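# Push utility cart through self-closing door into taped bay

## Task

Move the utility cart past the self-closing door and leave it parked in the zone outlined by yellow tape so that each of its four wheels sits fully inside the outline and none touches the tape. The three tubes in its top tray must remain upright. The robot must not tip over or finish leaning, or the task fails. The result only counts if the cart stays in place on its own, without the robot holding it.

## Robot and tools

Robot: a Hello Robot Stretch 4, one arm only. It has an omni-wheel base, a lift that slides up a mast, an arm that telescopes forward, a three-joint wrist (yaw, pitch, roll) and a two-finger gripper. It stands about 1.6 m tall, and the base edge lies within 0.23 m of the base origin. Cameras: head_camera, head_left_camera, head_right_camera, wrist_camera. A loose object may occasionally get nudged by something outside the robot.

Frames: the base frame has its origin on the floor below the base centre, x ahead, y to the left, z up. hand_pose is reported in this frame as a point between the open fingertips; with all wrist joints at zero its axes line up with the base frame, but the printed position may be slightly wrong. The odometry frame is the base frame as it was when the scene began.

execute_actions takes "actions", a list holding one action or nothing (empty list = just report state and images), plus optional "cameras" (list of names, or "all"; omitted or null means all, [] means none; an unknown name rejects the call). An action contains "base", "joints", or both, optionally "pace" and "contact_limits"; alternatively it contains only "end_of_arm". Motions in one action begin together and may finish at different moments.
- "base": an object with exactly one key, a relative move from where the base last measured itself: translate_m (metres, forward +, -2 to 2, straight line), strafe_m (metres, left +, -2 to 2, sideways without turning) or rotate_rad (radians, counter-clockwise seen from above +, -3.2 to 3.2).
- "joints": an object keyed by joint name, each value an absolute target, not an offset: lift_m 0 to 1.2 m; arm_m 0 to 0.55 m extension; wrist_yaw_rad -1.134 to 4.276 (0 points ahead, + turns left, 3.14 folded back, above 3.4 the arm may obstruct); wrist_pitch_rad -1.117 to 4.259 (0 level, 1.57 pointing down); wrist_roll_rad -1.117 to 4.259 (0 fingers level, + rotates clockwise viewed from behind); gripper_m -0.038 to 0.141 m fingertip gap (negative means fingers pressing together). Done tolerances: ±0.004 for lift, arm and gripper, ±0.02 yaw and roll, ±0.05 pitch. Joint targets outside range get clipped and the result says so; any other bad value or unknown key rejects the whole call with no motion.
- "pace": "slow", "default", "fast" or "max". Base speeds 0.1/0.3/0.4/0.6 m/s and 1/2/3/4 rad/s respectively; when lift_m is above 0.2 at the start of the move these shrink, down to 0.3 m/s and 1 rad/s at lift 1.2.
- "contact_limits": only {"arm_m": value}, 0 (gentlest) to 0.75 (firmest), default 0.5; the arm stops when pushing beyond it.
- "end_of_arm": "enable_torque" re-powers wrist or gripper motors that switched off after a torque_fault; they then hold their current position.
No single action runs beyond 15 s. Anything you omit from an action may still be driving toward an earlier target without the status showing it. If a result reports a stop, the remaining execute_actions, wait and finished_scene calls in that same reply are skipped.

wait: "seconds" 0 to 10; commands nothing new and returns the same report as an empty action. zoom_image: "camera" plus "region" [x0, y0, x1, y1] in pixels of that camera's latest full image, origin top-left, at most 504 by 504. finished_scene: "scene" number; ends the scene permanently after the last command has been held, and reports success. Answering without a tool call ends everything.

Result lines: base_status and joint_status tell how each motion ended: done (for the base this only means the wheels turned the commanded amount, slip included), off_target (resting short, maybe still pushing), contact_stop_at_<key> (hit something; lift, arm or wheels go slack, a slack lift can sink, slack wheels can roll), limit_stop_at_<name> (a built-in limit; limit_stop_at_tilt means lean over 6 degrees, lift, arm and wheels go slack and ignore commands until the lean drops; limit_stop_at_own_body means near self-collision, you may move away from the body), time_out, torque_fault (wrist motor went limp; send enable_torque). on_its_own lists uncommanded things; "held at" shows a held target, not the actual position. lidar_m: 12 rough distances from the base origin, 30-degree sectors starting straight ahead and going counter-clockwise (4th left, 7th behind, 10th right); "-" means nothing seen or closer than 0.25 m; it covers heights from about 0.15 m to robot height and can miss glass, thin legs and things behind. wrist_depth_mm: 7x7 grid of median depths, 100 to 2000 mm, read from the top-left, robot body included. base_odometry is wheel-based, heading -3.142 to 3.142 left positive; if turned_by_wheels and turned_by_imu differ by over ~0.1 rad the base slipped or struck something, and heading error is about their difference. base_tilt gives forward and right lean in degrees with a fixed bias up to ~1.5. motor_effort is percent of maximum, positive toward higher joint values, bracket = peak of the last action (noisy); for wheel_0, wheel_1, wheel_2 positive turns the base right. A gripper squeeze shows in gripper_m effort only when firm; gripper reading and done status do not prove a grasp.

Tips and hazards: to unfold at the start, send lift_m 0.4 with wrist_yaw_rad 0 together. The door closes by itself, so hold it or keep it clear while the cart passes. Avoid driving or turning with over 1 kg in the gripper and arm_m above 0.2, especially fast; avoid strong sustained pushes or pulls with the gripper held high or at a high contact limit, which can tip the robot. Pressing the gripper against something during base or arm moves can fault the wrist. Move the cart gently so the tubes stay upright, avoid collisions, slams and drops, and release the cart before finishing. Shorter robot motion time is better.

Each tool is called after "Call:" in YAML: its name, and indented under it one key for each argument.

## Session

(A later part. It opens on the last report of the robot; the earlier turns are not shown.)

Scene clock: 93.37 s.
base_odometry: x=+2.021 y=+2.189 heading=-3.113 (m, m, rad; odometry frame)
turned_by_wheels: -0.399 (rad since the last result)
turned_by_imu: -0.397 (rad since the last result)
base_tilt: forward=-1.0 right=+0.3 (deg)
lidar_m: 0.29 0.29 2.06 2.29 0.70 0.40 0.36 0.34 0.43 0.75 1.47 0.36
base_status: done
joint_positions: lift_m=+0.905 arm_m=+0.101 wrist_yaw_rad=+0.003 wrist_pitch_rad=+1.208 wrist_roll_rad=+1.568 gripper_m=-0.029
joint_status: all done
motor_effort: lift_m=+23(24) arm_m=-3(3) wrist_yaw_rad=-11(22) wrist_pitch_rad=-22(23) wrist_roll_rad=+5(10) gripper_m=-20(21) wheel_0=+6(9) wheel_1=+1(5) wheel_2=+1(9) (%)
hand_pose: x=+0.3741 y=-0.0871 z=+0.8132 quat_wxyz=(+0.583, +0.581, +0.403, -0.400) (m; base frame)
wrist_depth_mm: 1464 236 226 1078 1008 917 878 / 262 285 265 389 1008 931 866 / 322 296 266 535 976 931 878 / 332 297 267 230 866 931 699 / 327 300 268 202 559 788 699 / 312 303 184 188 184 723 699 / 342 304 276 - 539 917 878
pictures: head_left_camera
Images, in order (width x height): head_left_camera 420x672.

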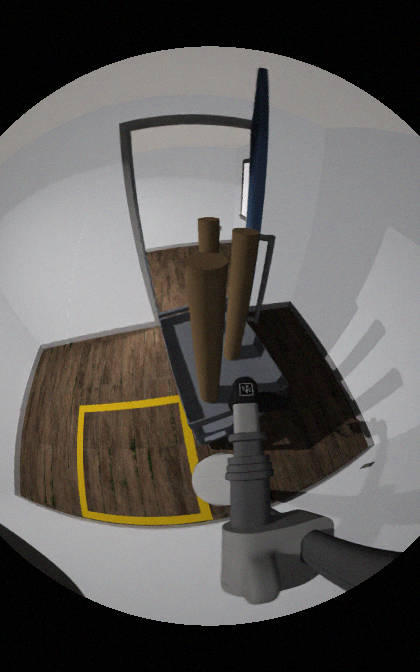

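Call:
execute_actions:
  actions:
    - {"base":{"rotate_rad":0.24},"pace":"slow"}
  cameras: []

Call:
execute_actions:
  actions:
    - {"base":{"strafe_m":0.35},"joints":{"wrist_yaw_rad":-0.3},"pace":"slow"}
  cameras: []

Call:
execute_actions:
  actions:
    - {"base":{"strafe_m":0.35},"joints":{"wrist_yaw_rad":-0.7},"pace":"slow"}
  cameras: []

Call:
execute_actions:
  actions:
    - {"base":{"strafe_m":0.45},"joints":{"wrist_yaw_rad":-1.1},"pace":"slow"}

Scene clock: 100.10 s.
base_odometry: x=+2.021 y=+2.189 heading=-2.874 (m, m, rad; odometry frame)
turned_by_wheels: +0.239 (rad since the last result)
turned_by_imu: +0.236 (rad since the last result)
base_tilt: forward=-1.0 right=+0.3 (deg)
lidar_m: 0.33 0.36 2.36 1.41 0.52 0.34 0.33 0.36 0.52 1.43 1.53 0.36
base_status: done
joint_positions: lift_m=+0.905 arm_m=+0.100 wrist_yaw_rad=-0.005 wrist_pitch_rad=+1.212 wrist_roll_rad=+1.570 gripper_m=-0.030
joint_status: not commanded
on_its_own: wrist_pitch_rad is at rest, and its effort (-34) is outside its rest range (-23 to +23)
motor_effort: lift_m=+21(23) arm_m=-2(3) wrist_yaw_rad=+11(16) wrist_pitch_rad=-34(39) wrist_roll_rad=+1(6) gripper_m=-18(24) wheel_0=-3(10) wheel_1=-2(5) wheel_2=-6(10) (%)
hand_pose: x=+0.3722 y=-0.0879 z=+0.8130 quat_wxyz=(+0.581, +0.582, +0.401, -0.404) (m; base frame)
wrist_depth_mm: 314 289 264 213 1008 931 866 / 325 294 265 214 960 931 866 / 322 294 266 216 559 946 878 / 312 297 268 220 564 931 699 / 330 298 268 201 564 768 699 / 336 301 184 189 182 732 699 / 338 304 274 - 991 931 878
pictures: none
No camera images: the call's "cameras" was empty. Leave "cameras" out to get every camera's image.

Scene clock: 104.73 s.
base_odometry: x=+2.113 y=+1.852 heading=-2.875 (m, m, rad; odometry frame)
turned_by_wheels: +0.000 (rad since the last result)
turned_by_imu: -0.003 (rad since the last result)
base_tilt: forward=-0.9 right=+0.3 (deg)
lidar_m: 0.34 0.42 2.00 1.39 0.49 0.36 0.35 0.35 0.50 1.45 0.37 0.31
base_status: done
joint_positions: lift_m=+0.905 arm_m=+0.100 wrist_yaw_rad=-0.302 wrist_pitch_rad=+1.205 wrist_roll_rad=+1.571 gripper_m=-0.029
joint_status: all done
motor_effort: lift_m=+22(26) arm_m=-2(2) wrist_yaw_rad=+3(38) wrist_pitch_rad=-14(33) wrist_roll_rad=-3(4) gripper_m=-22(26) wheel_0=-5(9) wheel_1=+1(7) wheel_2=-1(5) (%)
hand_pose: x=+0.3438 y=-0.1141 z=+0.8135 quat_wxyz=(+0.516, +0.636, +0.309, -0.484) (m; base frame)
wrist_depth_mm: 329 294 264 242 960 904 866 / 330 297 265 242 484 946 866 / 307 297 267 218 554 931 691 / 320 298 268 216 564 768 699 / 334 300 270 208 569 931 699 / 338 303 182 196 185 931 715 / 340 298 276 - 1025 931 891
pictures: none
No camera images: the call's "cameras" was empty. Leave "cameras" out to get every camera's image.

Scene clock: 109.37 s.
base_odometry: x=+2.205 y=+1.514 heading=-2.875 (m, m, rad; odometry frame)
turned_by_wheels: +0.000 (rad since the last result)
turned_by_imu: -0.003 (rad since the last result)
base_tilt: forward=-0.8 right=+0.4 (deg)
lidar_m: 0.32 1.82 1.63 1.38 0.49 0.35 0.35 0.36 0.51 0.25 0.25 0.26
base_status: done
joint_positions: lift_m=+0.905 arm_m=+0.100 wrist_yaw_rad=-0.702 wrist_pitch_rad=+1.205 wrist_roll_rad=+1.571 gripper_m=-0.029
joint_status: all done
motor_effort: lift_m=+23(27) arm_m=-2(2) wrist_yaw_rad=+2(41) wrist_pitch_rad=-15(34) wrist_roll_rad=-4(4) gripper_m=-20(30) wheel_0=-5(8) wheel_1=+2(6) wheel_2=-1(5) (%)
hand_pose: x=+0.2935 y=-0.1333 z=+0.8134 quat_wxyz=(+0.409, +0.685, +0.176, -0.577) (m; base frame)
wrist_depth_mm: 140 140 169 243 640 931 878 / 149 155 260 244 436 931 699 / 162 176 268 245 554 741 691 / 179 216 270 224 559 741 691 / 204 293 271 206 569 931 707 / 242 304 183 200 184 917 878 / 329 304 277 - 991 931 891
pictures: none
No camera images: the call's "cameras" was empty. Leave "cameras" out to get every camera's image.

Scene clock: 115.00 s.
base_odometry: x=+2.324 y=+1.080 heading=-2.875 (m, m, rad; odometry frame)
turned_by_wheels: -0.001 (rad since the last result)
turned_by_imu: -0.005 (rad since the last result)
base_tilt: forward=-0.7 right=+0.4 (deg)
lidar_m: 0.33 1.60 1.14 1.12 0.51 0.36 0.34 0.35 0.50 1.40 0.25 0.25
base_status: done
joint_positions: lift_m=+0.904 arm_m=+0.100 wrist_yaw_rad=-1.097 wrist_pitch_rad=+1.198 wrist_roll_rad=+1.570 gripper_m=-0.029
joint_status: all done
motor_effort: lift_m=+27(27) arm_m=-1(1) wrist_yaw_rad=-13(41) wrist_pitch_rad=+5(42) wrist_roll_rad=+1(6) gripper_m=-26(29) wheel_0=-6(11) wheel_1=+1(5) wheel_2=-2(5) (%)
hand_pose: x=+0.2413 y=-0.1334 z=+0.8139 quat_wxyz=(+0.291, +0.706, +0.036, -0.645) (m; base frame)
wrist_depth_mm: 145 128 138 202 991 931 691 / 144 137 154 216 564 732 691 / 151 149 259 223 564 741 691 / 160 163 267 210 564 741 699 / 173 186 272 204 569 931 866 / 190 210 183 198 183 917 878 / 210 237 279 - 991 917 878
pictures: head_camera, head_left_camera, head_right_camera, wrist_camera
Images, in order (width x height): head_camera 420x560, head_left_camera 420x672, head_right_camera 420x672, wrist_camera 616x392.

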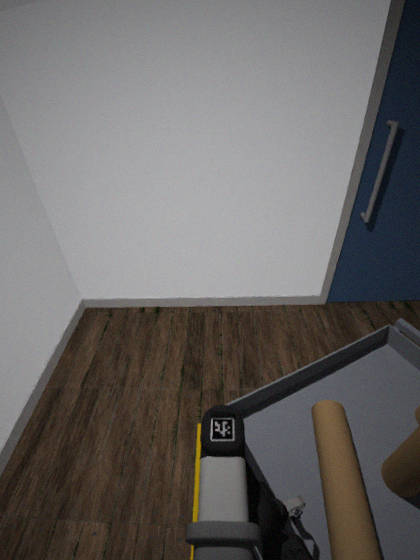

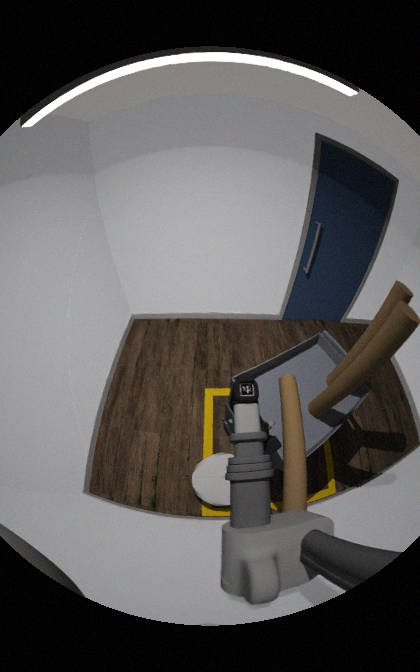

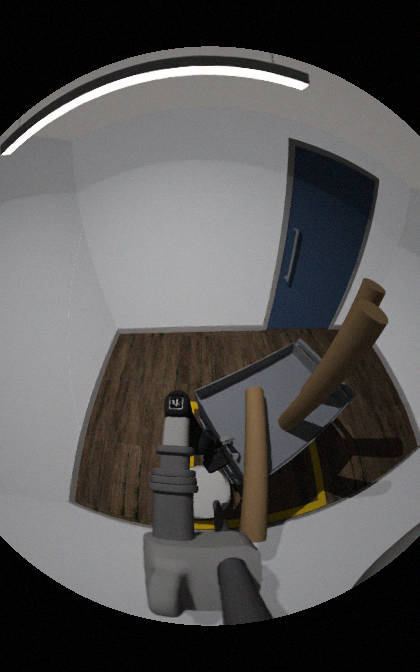

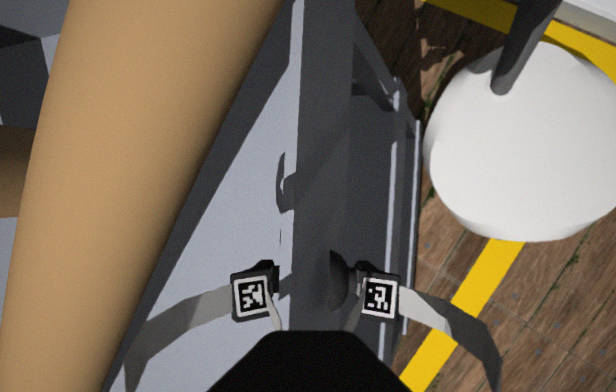

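Call:
execute_actions:
  actions:
    - {"joints":{"gripper_m":0.04,"lift_m":1.0}}
  cameras: []

Call:
execute_actions:
  actions:
    - {"base":{"strafe_m":0.5},"joints":{"arm_m":0}}
  cameras: []

Call:
execute_actions:
  actions:
    - {"base":{"rotate_rad":-1.5},"joints":{"wrist_yaw_rad":0,"wrist_pitch_rad":0,"lift_m":0.74,"gripper_m":0.13}}

Scene clock: 125.30 s.
base_odometry: x=+2.324 y=+1.080 heading=-2.875 (m, m, rad; odometry frame)
turned_by_wheels: +0.000 (rad since the last result)
turned_by_imu: -0.001 (rad since the last result)
base_tilt: forward=-0.9 right=+0.4 (deg)
lidar_m: 0.32 1.58 1.16 1.11 0.52 0.36 0.35 0.36 0.50 1.41 0.25 0.25
base_status: not commanded
joint_positions: lift_m=+1.000 arm_m=+0.100 wrist_yaw_rad=-1.100 wrist_pitch_rad=+1.201 wrist_roll_rad=+1.570 gripper_m=+0.040
joint_status: all done
motor_effort: lift_m=+21(34) arm_m=-1(1) wrist_yaw_rad=-1(14) wrist_pitch_rad=-3(11) wrist_roll_rad=+1(1) gripper_m=-3(30) wheel_0=-1(6) wheel_1=+1(1) wheel_2=-1(2) (%)
hand_pose: x=+0.2405 y=-0.1326 z=+0.9090 quat_wxyz=(+0.289, +0.706, +0.036, -0.646) (m; base frame)
wrist_depth_mm: 1618 382 223 207 1098 1025 931 / 469 427 224 228 535 820 768 / 334 413 237 340 640 820 768 / 334 379 256 351 654 831 778 / 484 291 282 349 661 1025 960 / 492 307 195 286 199 1025 976 / 496 329 394 - 1098 1008 976
pictures: none
No camera images: the call's "cameras" was empty. Leave "cameras" out to get every camera's image.

Scene clock: 128.30 s.
base_odometry: x=+2.456 y=+0.598 heading=-2.875 (m, m, rad; odometry frame)
turned_by_wheels: +0.000 (rad since the last result)
turned_by_imu: -0.001 (rad since the last result)
base_tilt: forward=-1.0 right=+0.4 (deg)
lidar_m: 1.76 0.89 0.63 0.61 0.51 0.36 0.34 0.35 0.50 0.64 0.64 1.83
base_status: done
joint_positions: lift_m=+1.000 arm_m=+0.002 wrist_yaw_rad=-1.100 wrist_pitch_rad=+1.201 wrist_roll_rad=+1.570 gripper_m=+0.040
joint_status: all done
joint sent to its limit — the command would take arm_m past its lower limit, so that joint was sent only as far as its limit.
motor_effort: lift_m=+20(22) arm_m=-5(7) wrist_yaw_rad=-1(1) wrist_pitch_rad=-3(3) wrist_roll_rad=-1(1) gripper_m=-3(5) wheel_0=+1(8) wheel_1=+0(9) wheel_2=+0(2) (%)
hand_pose: x=+0.1426 y=-0.1326 z=+0.9091 quat_wxyz=(+0.289, +0.706, +0.036, -0.646) (m; base frame)
wrist_depth_mm: 603 798 1336 1205 1098 917 732 / 931 866 1138 1205 1098 798 960 / 946 854 1182 1229 1118 820 778 / 946 866 1182 1205 1118 831 778 / 891 891 1308 1205 1098 842 931 / 1708 1537 195 1205 199 1025 976 / 1708 1537 1397 - 1098 1008 976
pictures: none
No camera images: the call's "cameras" was empty. Leave "cameras" out to get every camera's image.

Scene clock: 130.53 s.
base_odometry: x=+2.456 y=+0.598 heading=+1.909 (m, m, rad; odometry frame)
turned_by_wheels: -1.500 (rad since the last result)
turned_by_imu: -1.493 (rad since the last result)
base_tilt: forward=-0.8 right=+0.3 (deg)
lidar_m: 0.64 0.64 1.77 1.74 0.83 0.64 0.62 0.45 0.34 0.33 0.37 0.54
base_status: done
joint_positions: lift_m=+0.740 arm_m=+0.002 wrist_yaw_rad=+0.000 wrist_pitch_rad=+0.003 wrist_roll_rad=+1.570 gripper_m=+0.130
joint_status: all done
motor_effort: lift_m=+16(20) arm_m=-5(5) wrist_yaw_rad=-1(6) wrist_pitch_rad=-7(11) wrist_roll_rad=-1(1) gripper_m=-3(2) wheel_0=+1(6) wheel_1=+0(5) wheel_2=+0(6) (%)
hand_pose: x=+0.4616 y=-0.0875 z=+0.9177 quat_wxyz=(+0.707, +0.707, +0.001, -0.001) (m; base frame)
wrist_depth_mm: 741 732 750 750 741 707 707 / 1308 1366 1366 1366 1336 1281 1160 / - - - - - 1863 1281 / - - - 424 - 1921 1308 / - - - 439 - 1756 1281 / - - - 452 473 492 609 / 1983 691 723 - 469 820 634
pictures: head_camera, head_left_camera, head_right_camera, wrist_camera
Images, in order (width x height): head_camera 420x560, head_left_camera 420x672, head_right_camera 420x672, wrist_camera 616x392.

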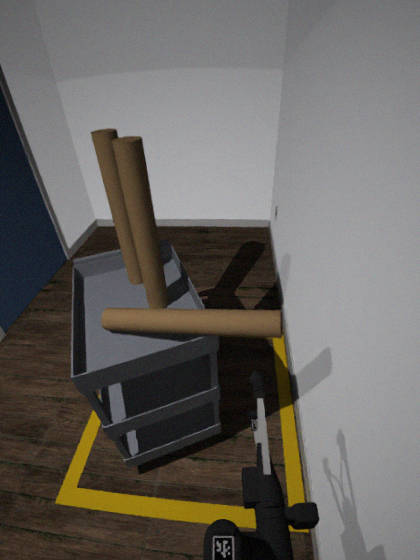

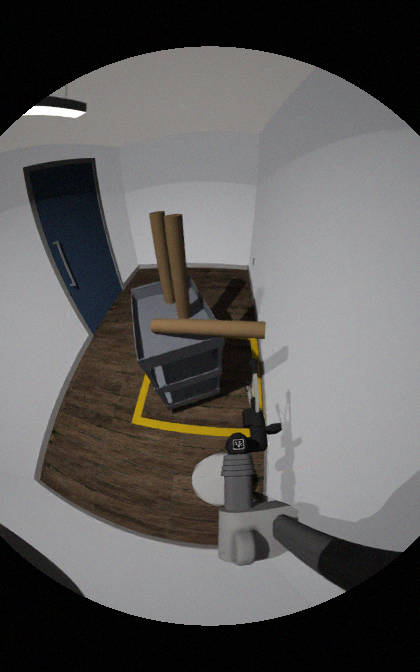

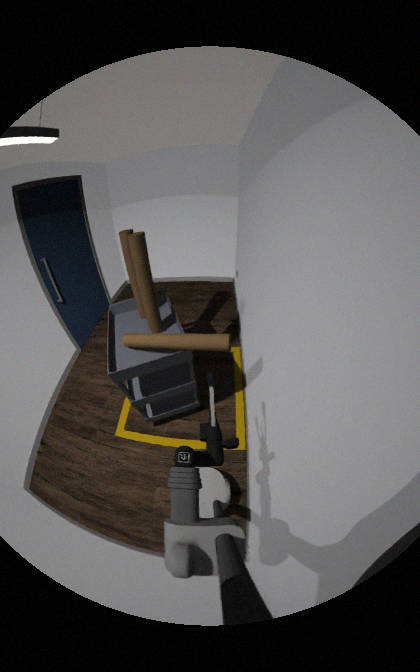

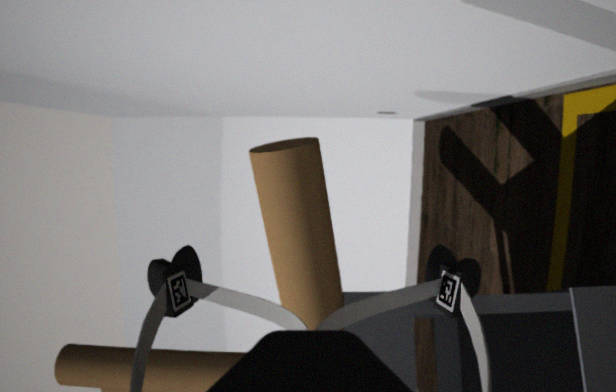

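Call:
execute_actions:
  actions:
    - {"base":{"strafe_m":0.03},"joints":{"arm_m":0.28,"lift_m":0.752,"wrist_roll_rad":1.42}}
  cameras: ["wrist_camera"]

Call:
execute_actions:
  actions:
    - {"joints":{"gripper_m":0.02}}
  cameras: []

Call:
execute_actions:
  actions:
    - {"joints":{"lift_m":1.2}}
  cameras: []

Call:
execute_actions:
  actions:
    - {"joints":{"arm_m":0.02}}
  cameras: []

Call:
execute_actions:
  actions:
    - {"base":{"strafe_m":0.27},"joints":{"wrist_roll_rad":0},"pace":"slow"}

Scene clock: 138.90 s.
base_odometry: x=+2.427 y=+0.588 heading=+1.909 (m, m, rad; odometry frame)
turned_by_wheels: +0.000 (rad since the last result)
turned_by_imu: -0.002 (rad since the last result)
base_tilt: forward=-0.9 right=+0.3 (deg)
lidar_m: 0.64 0.62 1.75 1.72 0.84 0.63 0.62 0.51 0.38 0.36 0.39 0.58
base_status: done
joint_positions: lift_m=+0.752 arm_m=+0.279 wrist_yaw_rad=+0.000 wrist_pitch_rad=+0.002 wrist_roll_rad=+1.421 gripper_m=+0.130
joint_status: all done
motor_effort: lift_m=+20(21) arm_m=+5(7) wrist_yaw_rad=-2(1) wrist_pitch_rad=-8(7) wrist_roll_rad=-3(2) gripper_m=-2(3) wheel_0=+1(7) wheel_1=+0(8) wheel_2=+0(4) (%)
hand_pose: x=+0.7385 y=-0.0874 z=+0.9293 quat_wxyz=(+0.758, +0.652, +0.001, -0.001) (m; base frame)
wrist_depth_mm: 1430 1205 931 129 142 715 654 / - - 1618 134 148 1138 991 / - - - 140 156 1983 1366 / - - - 146 165 1983 1336 / - - - 153 178 1661 1281 / - - 198 158 183 1499 1255 / - - - - 768 1366 1182
pictures: wrist_camera
Images, in order (width x height): wrist_camera 616x392.

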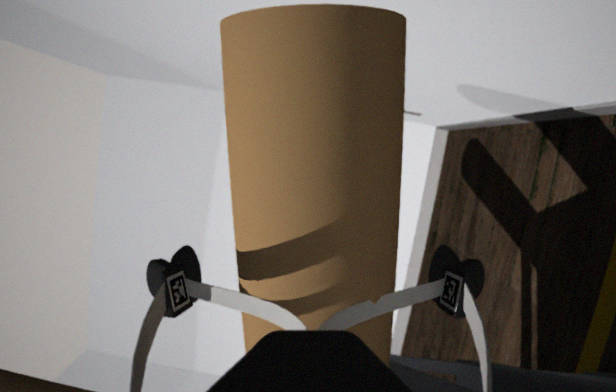

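Scene clock: 140.90 s.
base_odometry: x=+2.427 y=+0.588 heading=+1.909 (m, m, rad; odometry frame)
turned_by_wheels: +0.000 (rad since the last result)
turned_by_imu: -0.001 (rad since the last result)
base_tilt: forward=-0.8 right=+0.3 (deg)
lidar_m: 0.62 0.63 1.76 1.71 0.84 0.62 0.62 0.50 0.37 0.37 0.40 0.57
base_status: not commanded
joint_positions: lift_m=+0.752 arm_m=+0.279 wrist_yaw_rad=+0.001 wrist_pitch_rad=+0.005 wrist_roll_rad=+1.421 gripper_m=+0.020
joint_status: all done
motor_effort: lift_m=+21(20) arm_m=+5(5) wrist_yaw_rad=-3(3) wrist_pitch_rad=-14(14) wrist_roll_rad=-2(2) gripper_m=-20(20) wheel_0=+1(1) wheel_1=+0(0) wheel_2=+0(0) (%)
hand_pose: x=+0.7386 y=-0.0872 z=+0.9286 quat_wxyz=(+0.758, +0.652, +0.002, -0.001) (m; base frame)
wrist_depth_mm: 1464 1229 122 111 121 732 654 / - - 129 116 127 1138 991 / - - 138 122 134 1983 1366 / - - 152 128 143 1921 1308 / - - 194 135 153 1808 1281 / - - 181 142 164 1430 1229 / - - - - 768 788 1182
pictures: none
No camera images: the call's "cameras" was empty. Leave "cameras" out to get every camera's image.

Scene clock: 143.67 s.
base_odometry: x=+2.427 y=+0.588 heading=+1.909 (m, m, rad; odometry frame)
turned_by_wheels: +0.000 (rad since the last result)
turned_by_imu: -0.001 (rad since the last result)
base_tilt: forward=-0.9 right=+0.3 (deg)
lidar_m: 0.64 0.62 1.77 1.74 0.84 0.63 0.61 0.51 0.38 0.35 0.38 0.59
base_status: not commanded
joint_positions: lift_m=+1.199 arm_m=+0.279 wrist_yaw_rad=+0.000 wrist_pitch_rad=+0.009 wrist_roll_rad=+1.416 gripper_m=+0.020
joint_status: all done
on_its_own: wrist_pitch_rad is at rest, and its effort (-26) is outside its rest range (-23 to +23)
motor_effort: lift_m=+23(25) arm_m=+5(5) wrist_yaw_rad=-3(4) wrist_pitch_rad=-26(26) wrist_roll_rad=+10(11) gripper_m=-21(17) wheel_0=+1(1) wheel_1=+0(0) wheel_2=+0(0) (%)
hand_pose: x=+0.7386 y=-0.0874 z=+1.3746 quat_wxyz=(+0.760, +0.650, +0.003, -0.003) (m; base frame)
wrist_depth_mm: 1281 1229 126 125 768 715 647 / 1464 - 131 127 1182 1118 976 / 1537 - 138 131 - - 1808 / 1618 - 147 135 - - 1921 / 1661 - 189 139 166 - 1863 / 1708 - 182 144 163 - 1756 / 1756 - - - - - 1756
pictures: none
No camera images: the call's "cameras" was empty. Leave "cameras" out to get every camera's image.

Scene clock: 145.57 s.
base_odometry: x=+2.427 y=+0.588 heading=+1.909 (m, m, rad; odometry frame)
turned_by_wheels: +0.000 (rad since the last result)
turned_by_imu: -0.001 (rad since the last result)
base_tilt: forward=-0.9 right=+0.3 (deg)
lidar_m: 0.38 0.44 1.77 1.74 0.86 0.64 0.63 0.50 0.38 0.35 0.39 0.40
base_status: not commanded
joint_positions: lift_m=+1.199 arm_m=+0.021 wrist_yaw_rad=+0.000 wrist_pitch_rad=+0.009 wrist_roll_rad=+1.416 gripper_m=+0.020
joint_status: all done
on_its_own: wrist_pitch_rad is at rest, and its effort (-26) is outside its rest range (-23 to +23)
motor_effort: lift_m=+23(23) arm_m=-5(4) wrist_yaw_rad=-1(3) wrist_pitch_rad=-26(26) wrist_roll_rad=+12(11) gripper_m=-19(17) wheel_0=+1(2) wheel_1=+0(0) wheel_2=+0(0) (%)
hand_pose: x=+0.4803 y=-0.0874 z=+1.3745 quat_wxyz=(+0.760, +0.650, +0.003, -0.003) (m; base frame)
wrist_depth_mm: 1255 1138 125 124 715 668 603 / 1499 1983 130 127 1118 1060 904 / 1537 - 137 131 - - 1756 / 1576 - 147 135 - - 1921 / 1661 - 189 139 165 - 1921 / 1708 - 182 143 163 866 1756 / 1756 - - - 433 866 732
pictures: none
No camera images: the call's "cameras" was empty. Leave "cameras" out to get every camera's image.

Scene clock: 149.40 s.
base_odometry: x=+2.173 y=+0.498 heading=+1.909 (m, m, rad; odometry frame)
turned_by_wheels: +0.000 (rad since the last result)
turned_by_imu: -0.001 (rad since the last result)
base_tilt: forward=-0.8 right=+0.4 (deg)
lidar_m: 0.36 0.72 1.51 1.44 0.79 0.61 0.60 0.64 0.64 0.62 0.68 0.39
base_status: done
joint_positions: lift_m=+1.199 arm_m=+0.021 wrist_yaw_rad=+0.000 wrist_pitch_rad=+0.009 wrist_roll_rad=+0.001 gripper_m=+0.020
joint_status: all done
on_its_own: wrist_pitch_rad is at rest, and its effort (-25) is outside its rest range (-23 to +23)
motor_effort: lift_m=+23(23) arm_m=-5(5) wrist_yaw_rad=-1(2) wrist_pitch_rad=-25(26) wrist_roll_rad=-4(7) gripper_m=-19(21) wheel_0=-1(6) wheel_1=+1(4) wheel_2=+0(3) (%)
hand_pose: x=+0.4803 y=-0.0874 z=+1.3746 quat_wxyz=(+1.000, +0.000, +0.004, +0.000) (m; base frame)
wrist_depth_mm: 1921 - 131 124 - 1618 1042 / 1921 - 136 127 - 1618 1025 / 1921 - 142 131 - 1618 991 / 1983 - 151 135 - 1618 1008 / 1921 - 166 139 191 1618 991 / 1921 - 181 143 178 1229 991 / 1921 - - - - 1537 1025
pictures: head_camera, head_left_camera, head_right_camera, wrist_camera
Images, in order (width x height): head_camera 420x560, head_left_camera 420x672, head_right_camera 420x672, wrist_camera 616x392.

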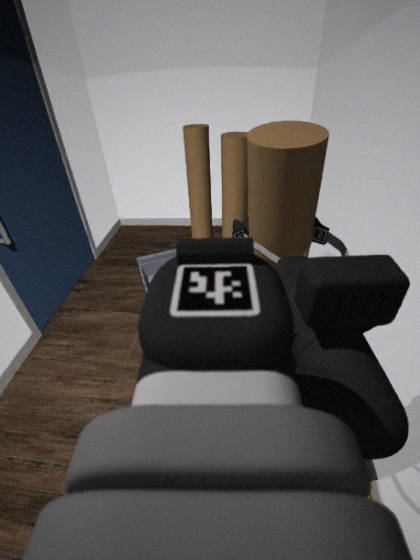

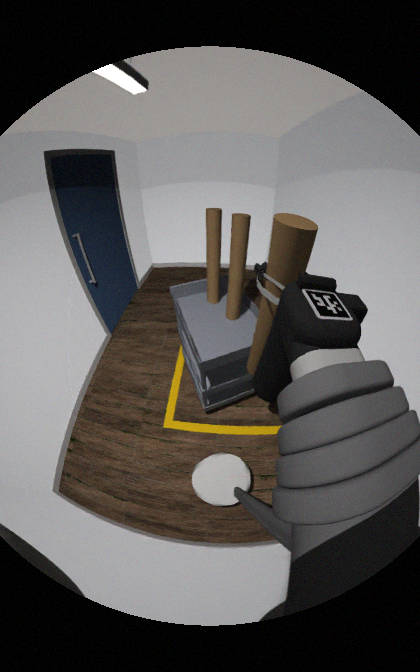

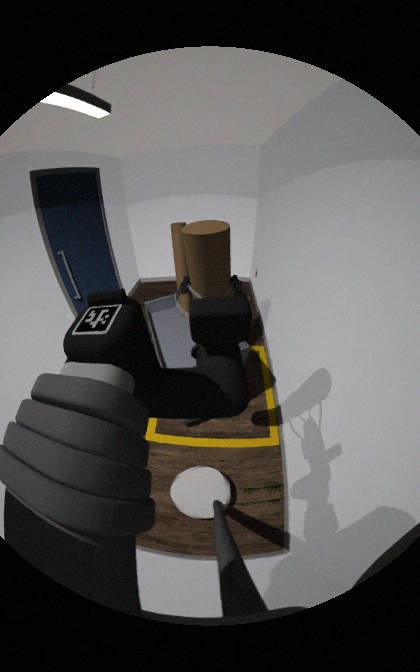

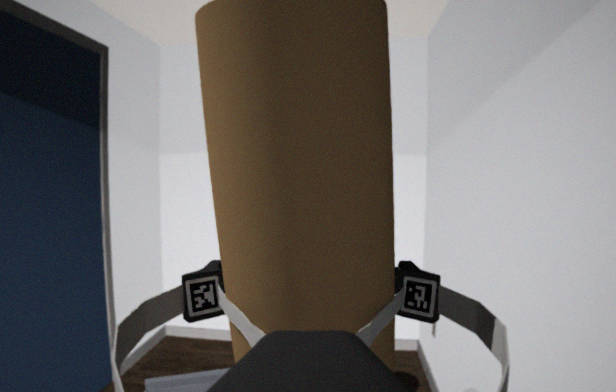

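Call:
execute_actions:
  actions:
    - {"base":{"strafe_m":0.1},"joints":{"arm_m":0.3,"wrist_roll_rad":0.07},"pace":"slow"}
  cameras: []

Call:
execute_actions:
  actions:
    - {"joints":{"wrist_pitch_rad":0.16,"lift_m":1.17},"pace":"slow"}

Scene clock: 157.77 s.
base_odometry: x=+2.078 y=+0.465 heading=+1.909 (m, m, rad; odometry frame)
turned_by_wheels: +0.000 (rad since the last result)
turned_by_imu: -0.003 (rad since the last result)
base_tilt: forward=-0.8 right=+0.3 (deg)
lidar_m: 0.52 1.82 1.38 1.33 0.80 0.60 0.59 0.63 0.75 0.73 0.79 0.64
base_status: done
joint_positions: lift_m=+1.199 arm_m=+0.299 wrist_yaw_rad=+0.000 wrist_pitch_rad=+0.009 wrist_roll_rad=+0.070 gripper_m=+0.020
joint_status: all done
on_its_own: wrist_pitch_rad is at rest, and its effort (-25) is outside its rest range (-23 to +23)
motor_effort: lift_m=+23(23) arm_m=+5(6) wrist_yaw_rad=-2(1) wrist_pitch_rad=-25(25) wrist_roll_rad=+0(3) gripper_m=-17(17) wheel_0=-2(6) wheel_1=+2(3) wheel_2=+0(0) (%)
hand_pose: x=+0.7585 y=-0.0874 z=+1.3746 quat_wxyz=(+0.999, +0.035, +0.004, +0.000) (m; base frame)
wrist_depth_mm: 1808 - 134 126 - 1808 1205 / 1808 - 139 129 - 1863 1205 / 1808 - 145 132 - 1921 1182 / 1808 - 154 136 364 1983 1205 / 1808 - 186 140 191 1983 1205 / 1756 - 180 144 178 1537 1229 / 1708 - - - 377 - 1308
pictures: none
No camera images: the call's "cameras" was empty. Leave "cameras" out to get every camera's image.

Scene clock: 158.80 s.
base_odometry: x=+2.078 y=+0.465 heading=+1.909 (m, m, rad; odometry frame)
turned_by_wheels: +0.000 (rad since the last result)
turned_by_imu: +0.000 (rad since the last result)
base_tilt: forward=-0.9 right=+0.4 (deg)
lidar_m: 0.53 1.82 1.39 1.37 0.81 0.61 0.60 0.63 0.75 0.72 0.78 0.63
base_status: not commanded
joint_positions: lift_m=+1.170 arm_m=+0.299 wrist_yaw_rad=+0.000 wrist_pitch_rad=+0.168 wrist_roll_rad=+0.070 gripper_m=+0.020
joint_status: all done
motor_effort: lift_m=+19(23) arm_m=+5(5) wrist_yaw_rad=-2(2) wrist_pitch_rad=-23(25) wrist_roll_rad=+0(0) gripper_m=-14(21) wheel_0=-2(1) wheel_1=+2(2) wheel_2=+0(0) (%)
hand_pose: x=+0.7545 y=-0.0874 z=+1.3000 quat_wxyz=(+0.996, +0.035, +0.084, -0.003) (m; base frame)
wrist_depth_mm: 1808 - 124 119 - 1808 1205 / 1808 - 130 123 349 1863 1205 / 1808 - 137 127 353 1921 1182 / 1808 - 146 132 364 1921 1205 / 1808 - 161 137 191 1983 1205 / 1756 - 180 142 178 1499 1205 / 1756 - - - 418 1921 1281
pictures: head_camera, head_left_camera, head_right_camera, wrist_camera
Images, in order (width x height): head_camera 420x560, head_left_camera 420x672, head_right_camera 420x672, wrist_camera 616x392.

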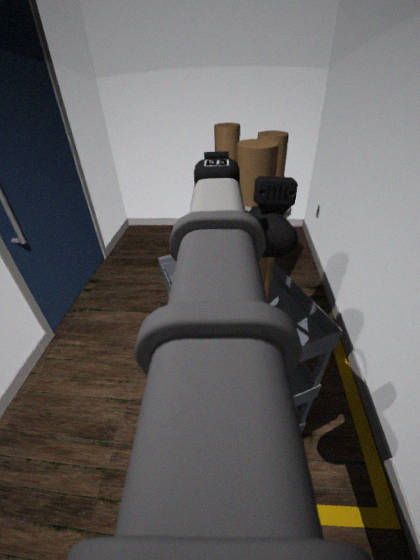

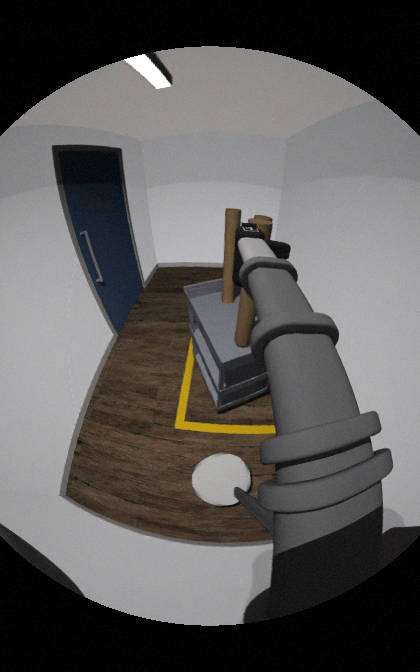

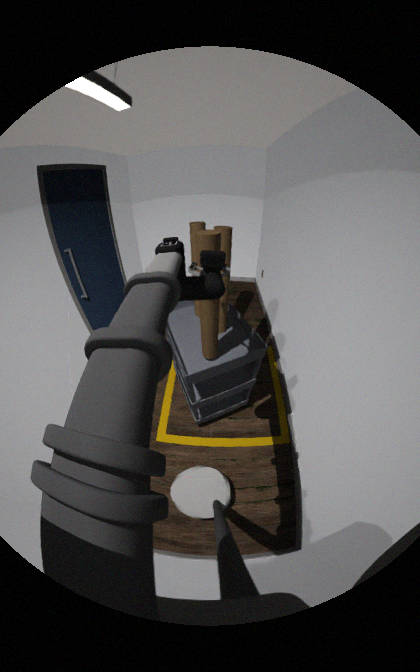

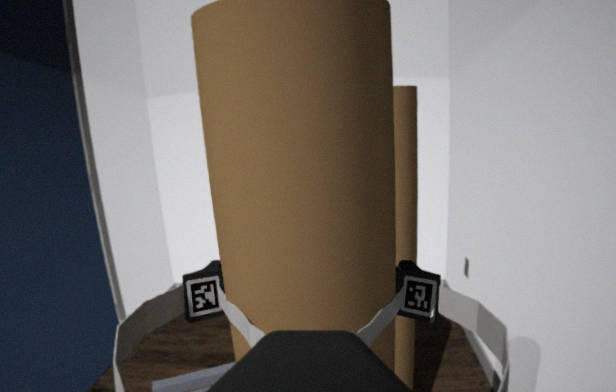

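Call:
execute_actions:
  actions:
    - {"joints":{"lift_m":1.16,"gripper_m":0.12},"pace":"slow"}
  cameras: ["wrist_camera"]

Call:
execute_actions:
  actions:
    - {"joints":{"arm_m":0.01}}
  cameras: []

Call:
execute_actions:
  actions:
    - {"base":{"strafe_m":0.55},"joints":{"wrist_yaw_rad":3.1}}
  cameras: []

Call:
execute_actions:
  actions:
    - {"base":{"translate_m":1.0},"joints":{"lift_m":0.4}}
  cameras: []

Call:
execute_actions:
  actions:
    - {"base":{"strafe_m":-0.35},"pace":"slow"}
  cameras: ["head_right_camera"]

Scene clock: 167.10 s.
base_odometry: x=+2.078 y=+0.465 heading=+1.909 (m, m, rad; odometry frame)
turned_by_wheels: +0.000 (rad since the last result)
turned_by_imu: -0.003 (rad since the last result)
base_tilt: forward=-0.9 right=+0.4 (deg)
lidar_m: 0.53 1.82 1.41 1.37 0.80 0.61 0.57 0.64 0.74 0.74 0.80 0.64
base_status: not commanded
joint_positions: lift_m=+1.160 arm_m=+0.299 wrist_yaw_rad=+0.000 wrist_pitch_rad=+0.163 wrist_roll_rad=+0.070 gripper_m=+0.120
joint_status: all done
motor_effort: lift_m=+19(20) arm_m=+5(5) wrist_yaw_rad=-2(2) wrist_pitch_rad=-8(24) wrist_roll_rad=-2(1) gripper_m=-3(19) wheel_0=-1(2) wheel_1=+2(2) wheel_2=+0(0) (%)
hand_pose: x=+0.7547 y=-0.0874 z=+1.2915 quat_wxyz=(+0.996, +0.035, +0.081, -0.003) (m; base frame)
wrist_depth_mm: 1808 - - - - 1808 1182 / 1808 - 157 147 349 1863 1205 / 1808 - 165 152 353 1921 1182 / 1808 - 175 156 366 1921 1205 / 1756 - 209 161 373 1808 1205 / 1756 - 193 163 195 1661 1205 / 1756 - - - 415 1756 1281
pictures: wrist_camera
Images, in order (width x height): wrist_camera 616x392.

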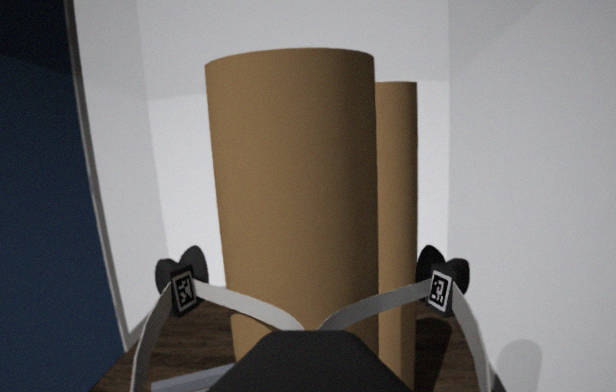

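Scene clock: 169.10 s.
base_odometry: x=+2.078 y=+0.465 heading=+1.909 (m, m, rad; odometry frame)
turned_by_wheels: +0.000 (rad since the last result)
turned_by_imu: -0.001 (rad since the last result)
base_tilt: forward=-0.8 right=+0.4 (deg)
lidar_m: 0.53 1.82 1.38 1.37 0.81 0.61 0.59 0.64 0.75 0.72 0.79 0.63
base_status: not commanded
joint_positions: lift_m=+1.160 arm_m=+0.011 wrist_yaw_rad=+0.000 wrist_pitch_rad=+0.162 wrist_roll_rad=+0.070 gripper_m=+0.120
joint_status: all done
motor_effort: lift_m=+19(18) arm_m=-5(5) wrist_yaw_rad=-2(2) wrist_pitch_rad=-7(8) wrist_roll_rad=+0(0) gripper_m=-4(1) wheel_0=-2(2) wheel_1=+2(2) wheel_2=+0(0) (%)
hand_pose: x=+0.4665 y=-0.0874 z=+1.2916 quat_wxyz=(+0.996, +0.035, +0.081, -0.003) (m; base frame)
wrist_depth_mm: 1863 - - - - 1756 1138 / 1863 - - - - 1808 1160 / 1863 - - 436 - 1863 1138 / 1863 - - 449 - 1921 1160 / 1808 - - 466 - 1756 1160 / 1756 - 1008 477 723 1618 1205 / 1756 - 1008 - 854 1661 1255
pictures: none
No camera images: the call's "cameras" was empty. Leave "cameras" out to get every camera's image.

Scene clock: 172.27 s.
base_odometry: x=+1.559 y=+0.283 heading=+1.909 (m, m, rad; odometry frame)
turned_by_wheels: +0.000 (rad since the last result)
turned_by_imu: -0.001 (rad since the last result)
base_tilt: forward=-0.9 right=+0.3 (deg)
lidar_m: 1.13 1.07 0.82 0.80 0.74 0.57 0.55 0.58 0.85 1.27 0.78 0.74
base_status: done
joint_positions: lift_m=+1.160 arm_m=+0.011 wrist_yaw_rad=+3.099 wrist_pitch_rad=+0.162 wrist_roll_rad=+0.070 gripper_m=+0.120
joint_status: all done
motor_effort: lift_m=+18(18) arm_m=-5(5) wrist_yaw_rad=+1(6) wrist_pitch_rad=-7(7) wrist_roll_rad=+0(0) gripper_m=-4(1) wheel_0=+2(9) wheel_1=-2(7) wheel_2=+0(2) (%)
hand_pose: x=-0.0990 y=+0.0993 z=+1.2916 quat_wxyz=(+0.024, -0.080, +0.037, +0.996) (m; base frame)
wrist_depth_mm: - 127 198 627 621 615 609 / 108 135 230 654 640 627 627 / 139 683 676 668 661 654 647 / 715 715 699 691 683 676 668 / 732 732 723 715 707 691 691 / 236 759 741 741 732 723 715 / 236 788 778 - 741 741 741
pictures: none
No camera images: the call's "cameras" was empty. Leave "cameras" out to get every camera's image.

Scene clock: 177.07 s.
base_odometry: x=+1.228 y=+1.226 heading=+1.909 (m, m, rad; odometry frame)
turned_by_wheels: +0.000 (rad since the last result)
turned_by_imu: -0.004 (rad since the last result)
base_tilt: forward=-0.8 right=+0.3 (deg)
lidar_m: 2.20 0.99 0.75 0.72 0.78 1.14 1.56 1.63 0.40 0.30 0.29 2.10
base_status: done
joint_positions: lift_m=+0.400 arm_m=+0.011 wrist_yaw_rad=+3.100 wrist_pitch_rad=+0.162 wrist_roll_rad=+0.070 gripper_m=+0.120
joint_status: all done
motor_effort: lift_m=+17(18) arm_m=-5(5) wrist_yaw_rad=-1(0) wrist_pitch_rad=-6(7) wrist_roll_rad=+1(2) gripper_m=+1(4) wheel_0=+0(6) wheel_1=+0(7) wheel_2=+0(4) (%)
hand_pose: x=-0.0990 y=+0.0993 z=+0.5318 quat_wxyz=(+0.024, -0.080, +0.037, +0.996) (m; base frame)
wrist_depth_mm: - 127 198 1576 1576 1499 1008 / 107 135 229 1618 1618 1537 1008 / 138 1756 1756 1708 1708 1537 1008 / 1808 1808 1756 1756 1756 1618 1025 / 1661 1863 1808 1808 1756 1464 1025 / 236 1229 1138 1255 1098 1118 1008 / 236 976 1025 - 976 904 904
pictures: none
No camera images: the call's "cameras" was empty. Leave "cameras" out to get every camera's image.

Scene clock: 181.70 s.
base_odometry: x=+1.558 y=+1.342 heading=+1.908 (m, m, rad; odometry frame)
turned_by_wheels: -0.001 (rad since the last result)
turned_by_imu: -0.002 (rad since the last result)
base_tilt: forward=-0.8 right=+0.3 (deg)
lidar_m: 2.16 1.44 1.09 1.08 1.14 1.62 1.58 0.29 0.25 0.25 0.25 1.55
base_status: done
joint_positions: lift_m=+0.400 arm_m=+0.011 wrist_yaw_rad=+3.100 wrist_pitch_rad=+0.162 wrist_roll_rad=+0.070 gripper_m=+0.120
joint_status: not commanded
motor_effort: lift_m=+16(17) arm_m=-5(5) wrist_yaw_rad=+0(1) wrist_pitch_rad=-6(6) wrist_roll_rad=-1(0) gripper_m=-3(2) wheel_0=+8(11) wheel_1=-8(9) wheel_2=-6(11) (%)
hand_pose: x=-0.0990 y=+0.0993 z=+0.5318 quat_wxyz=(+0.024, -0.080, +0.037, +0.996) (m; base frame)
wrist_depth_mm: - 127 198 1618 1618 1537 1576 / 108 135 229 1661 1618 1618 1576 / 138 621 1756 1708 1708 1661 1537 / 462 647 1808 1756 1756 1708 1618 / 407 661 1863 1808 1708 1618 1464 / 236 1229 1138 1255 1098 1098 1138 / 236 707 1025 - 960 891 904
pictures: head_right_camera
Images, in order (width x height): head_right_camera 420x672.

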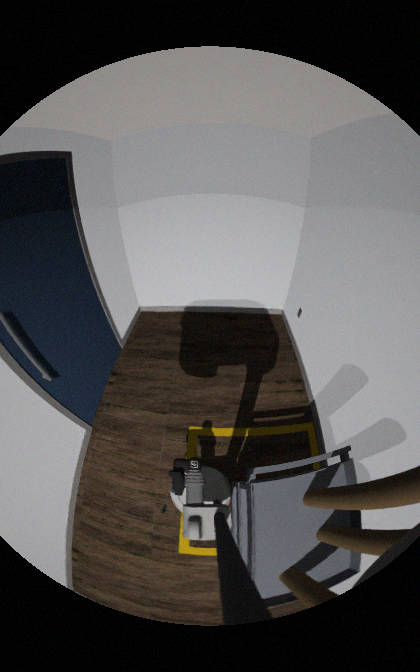

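Call:
finished_scene:
  scene: 1

The scene is finished: the task was done.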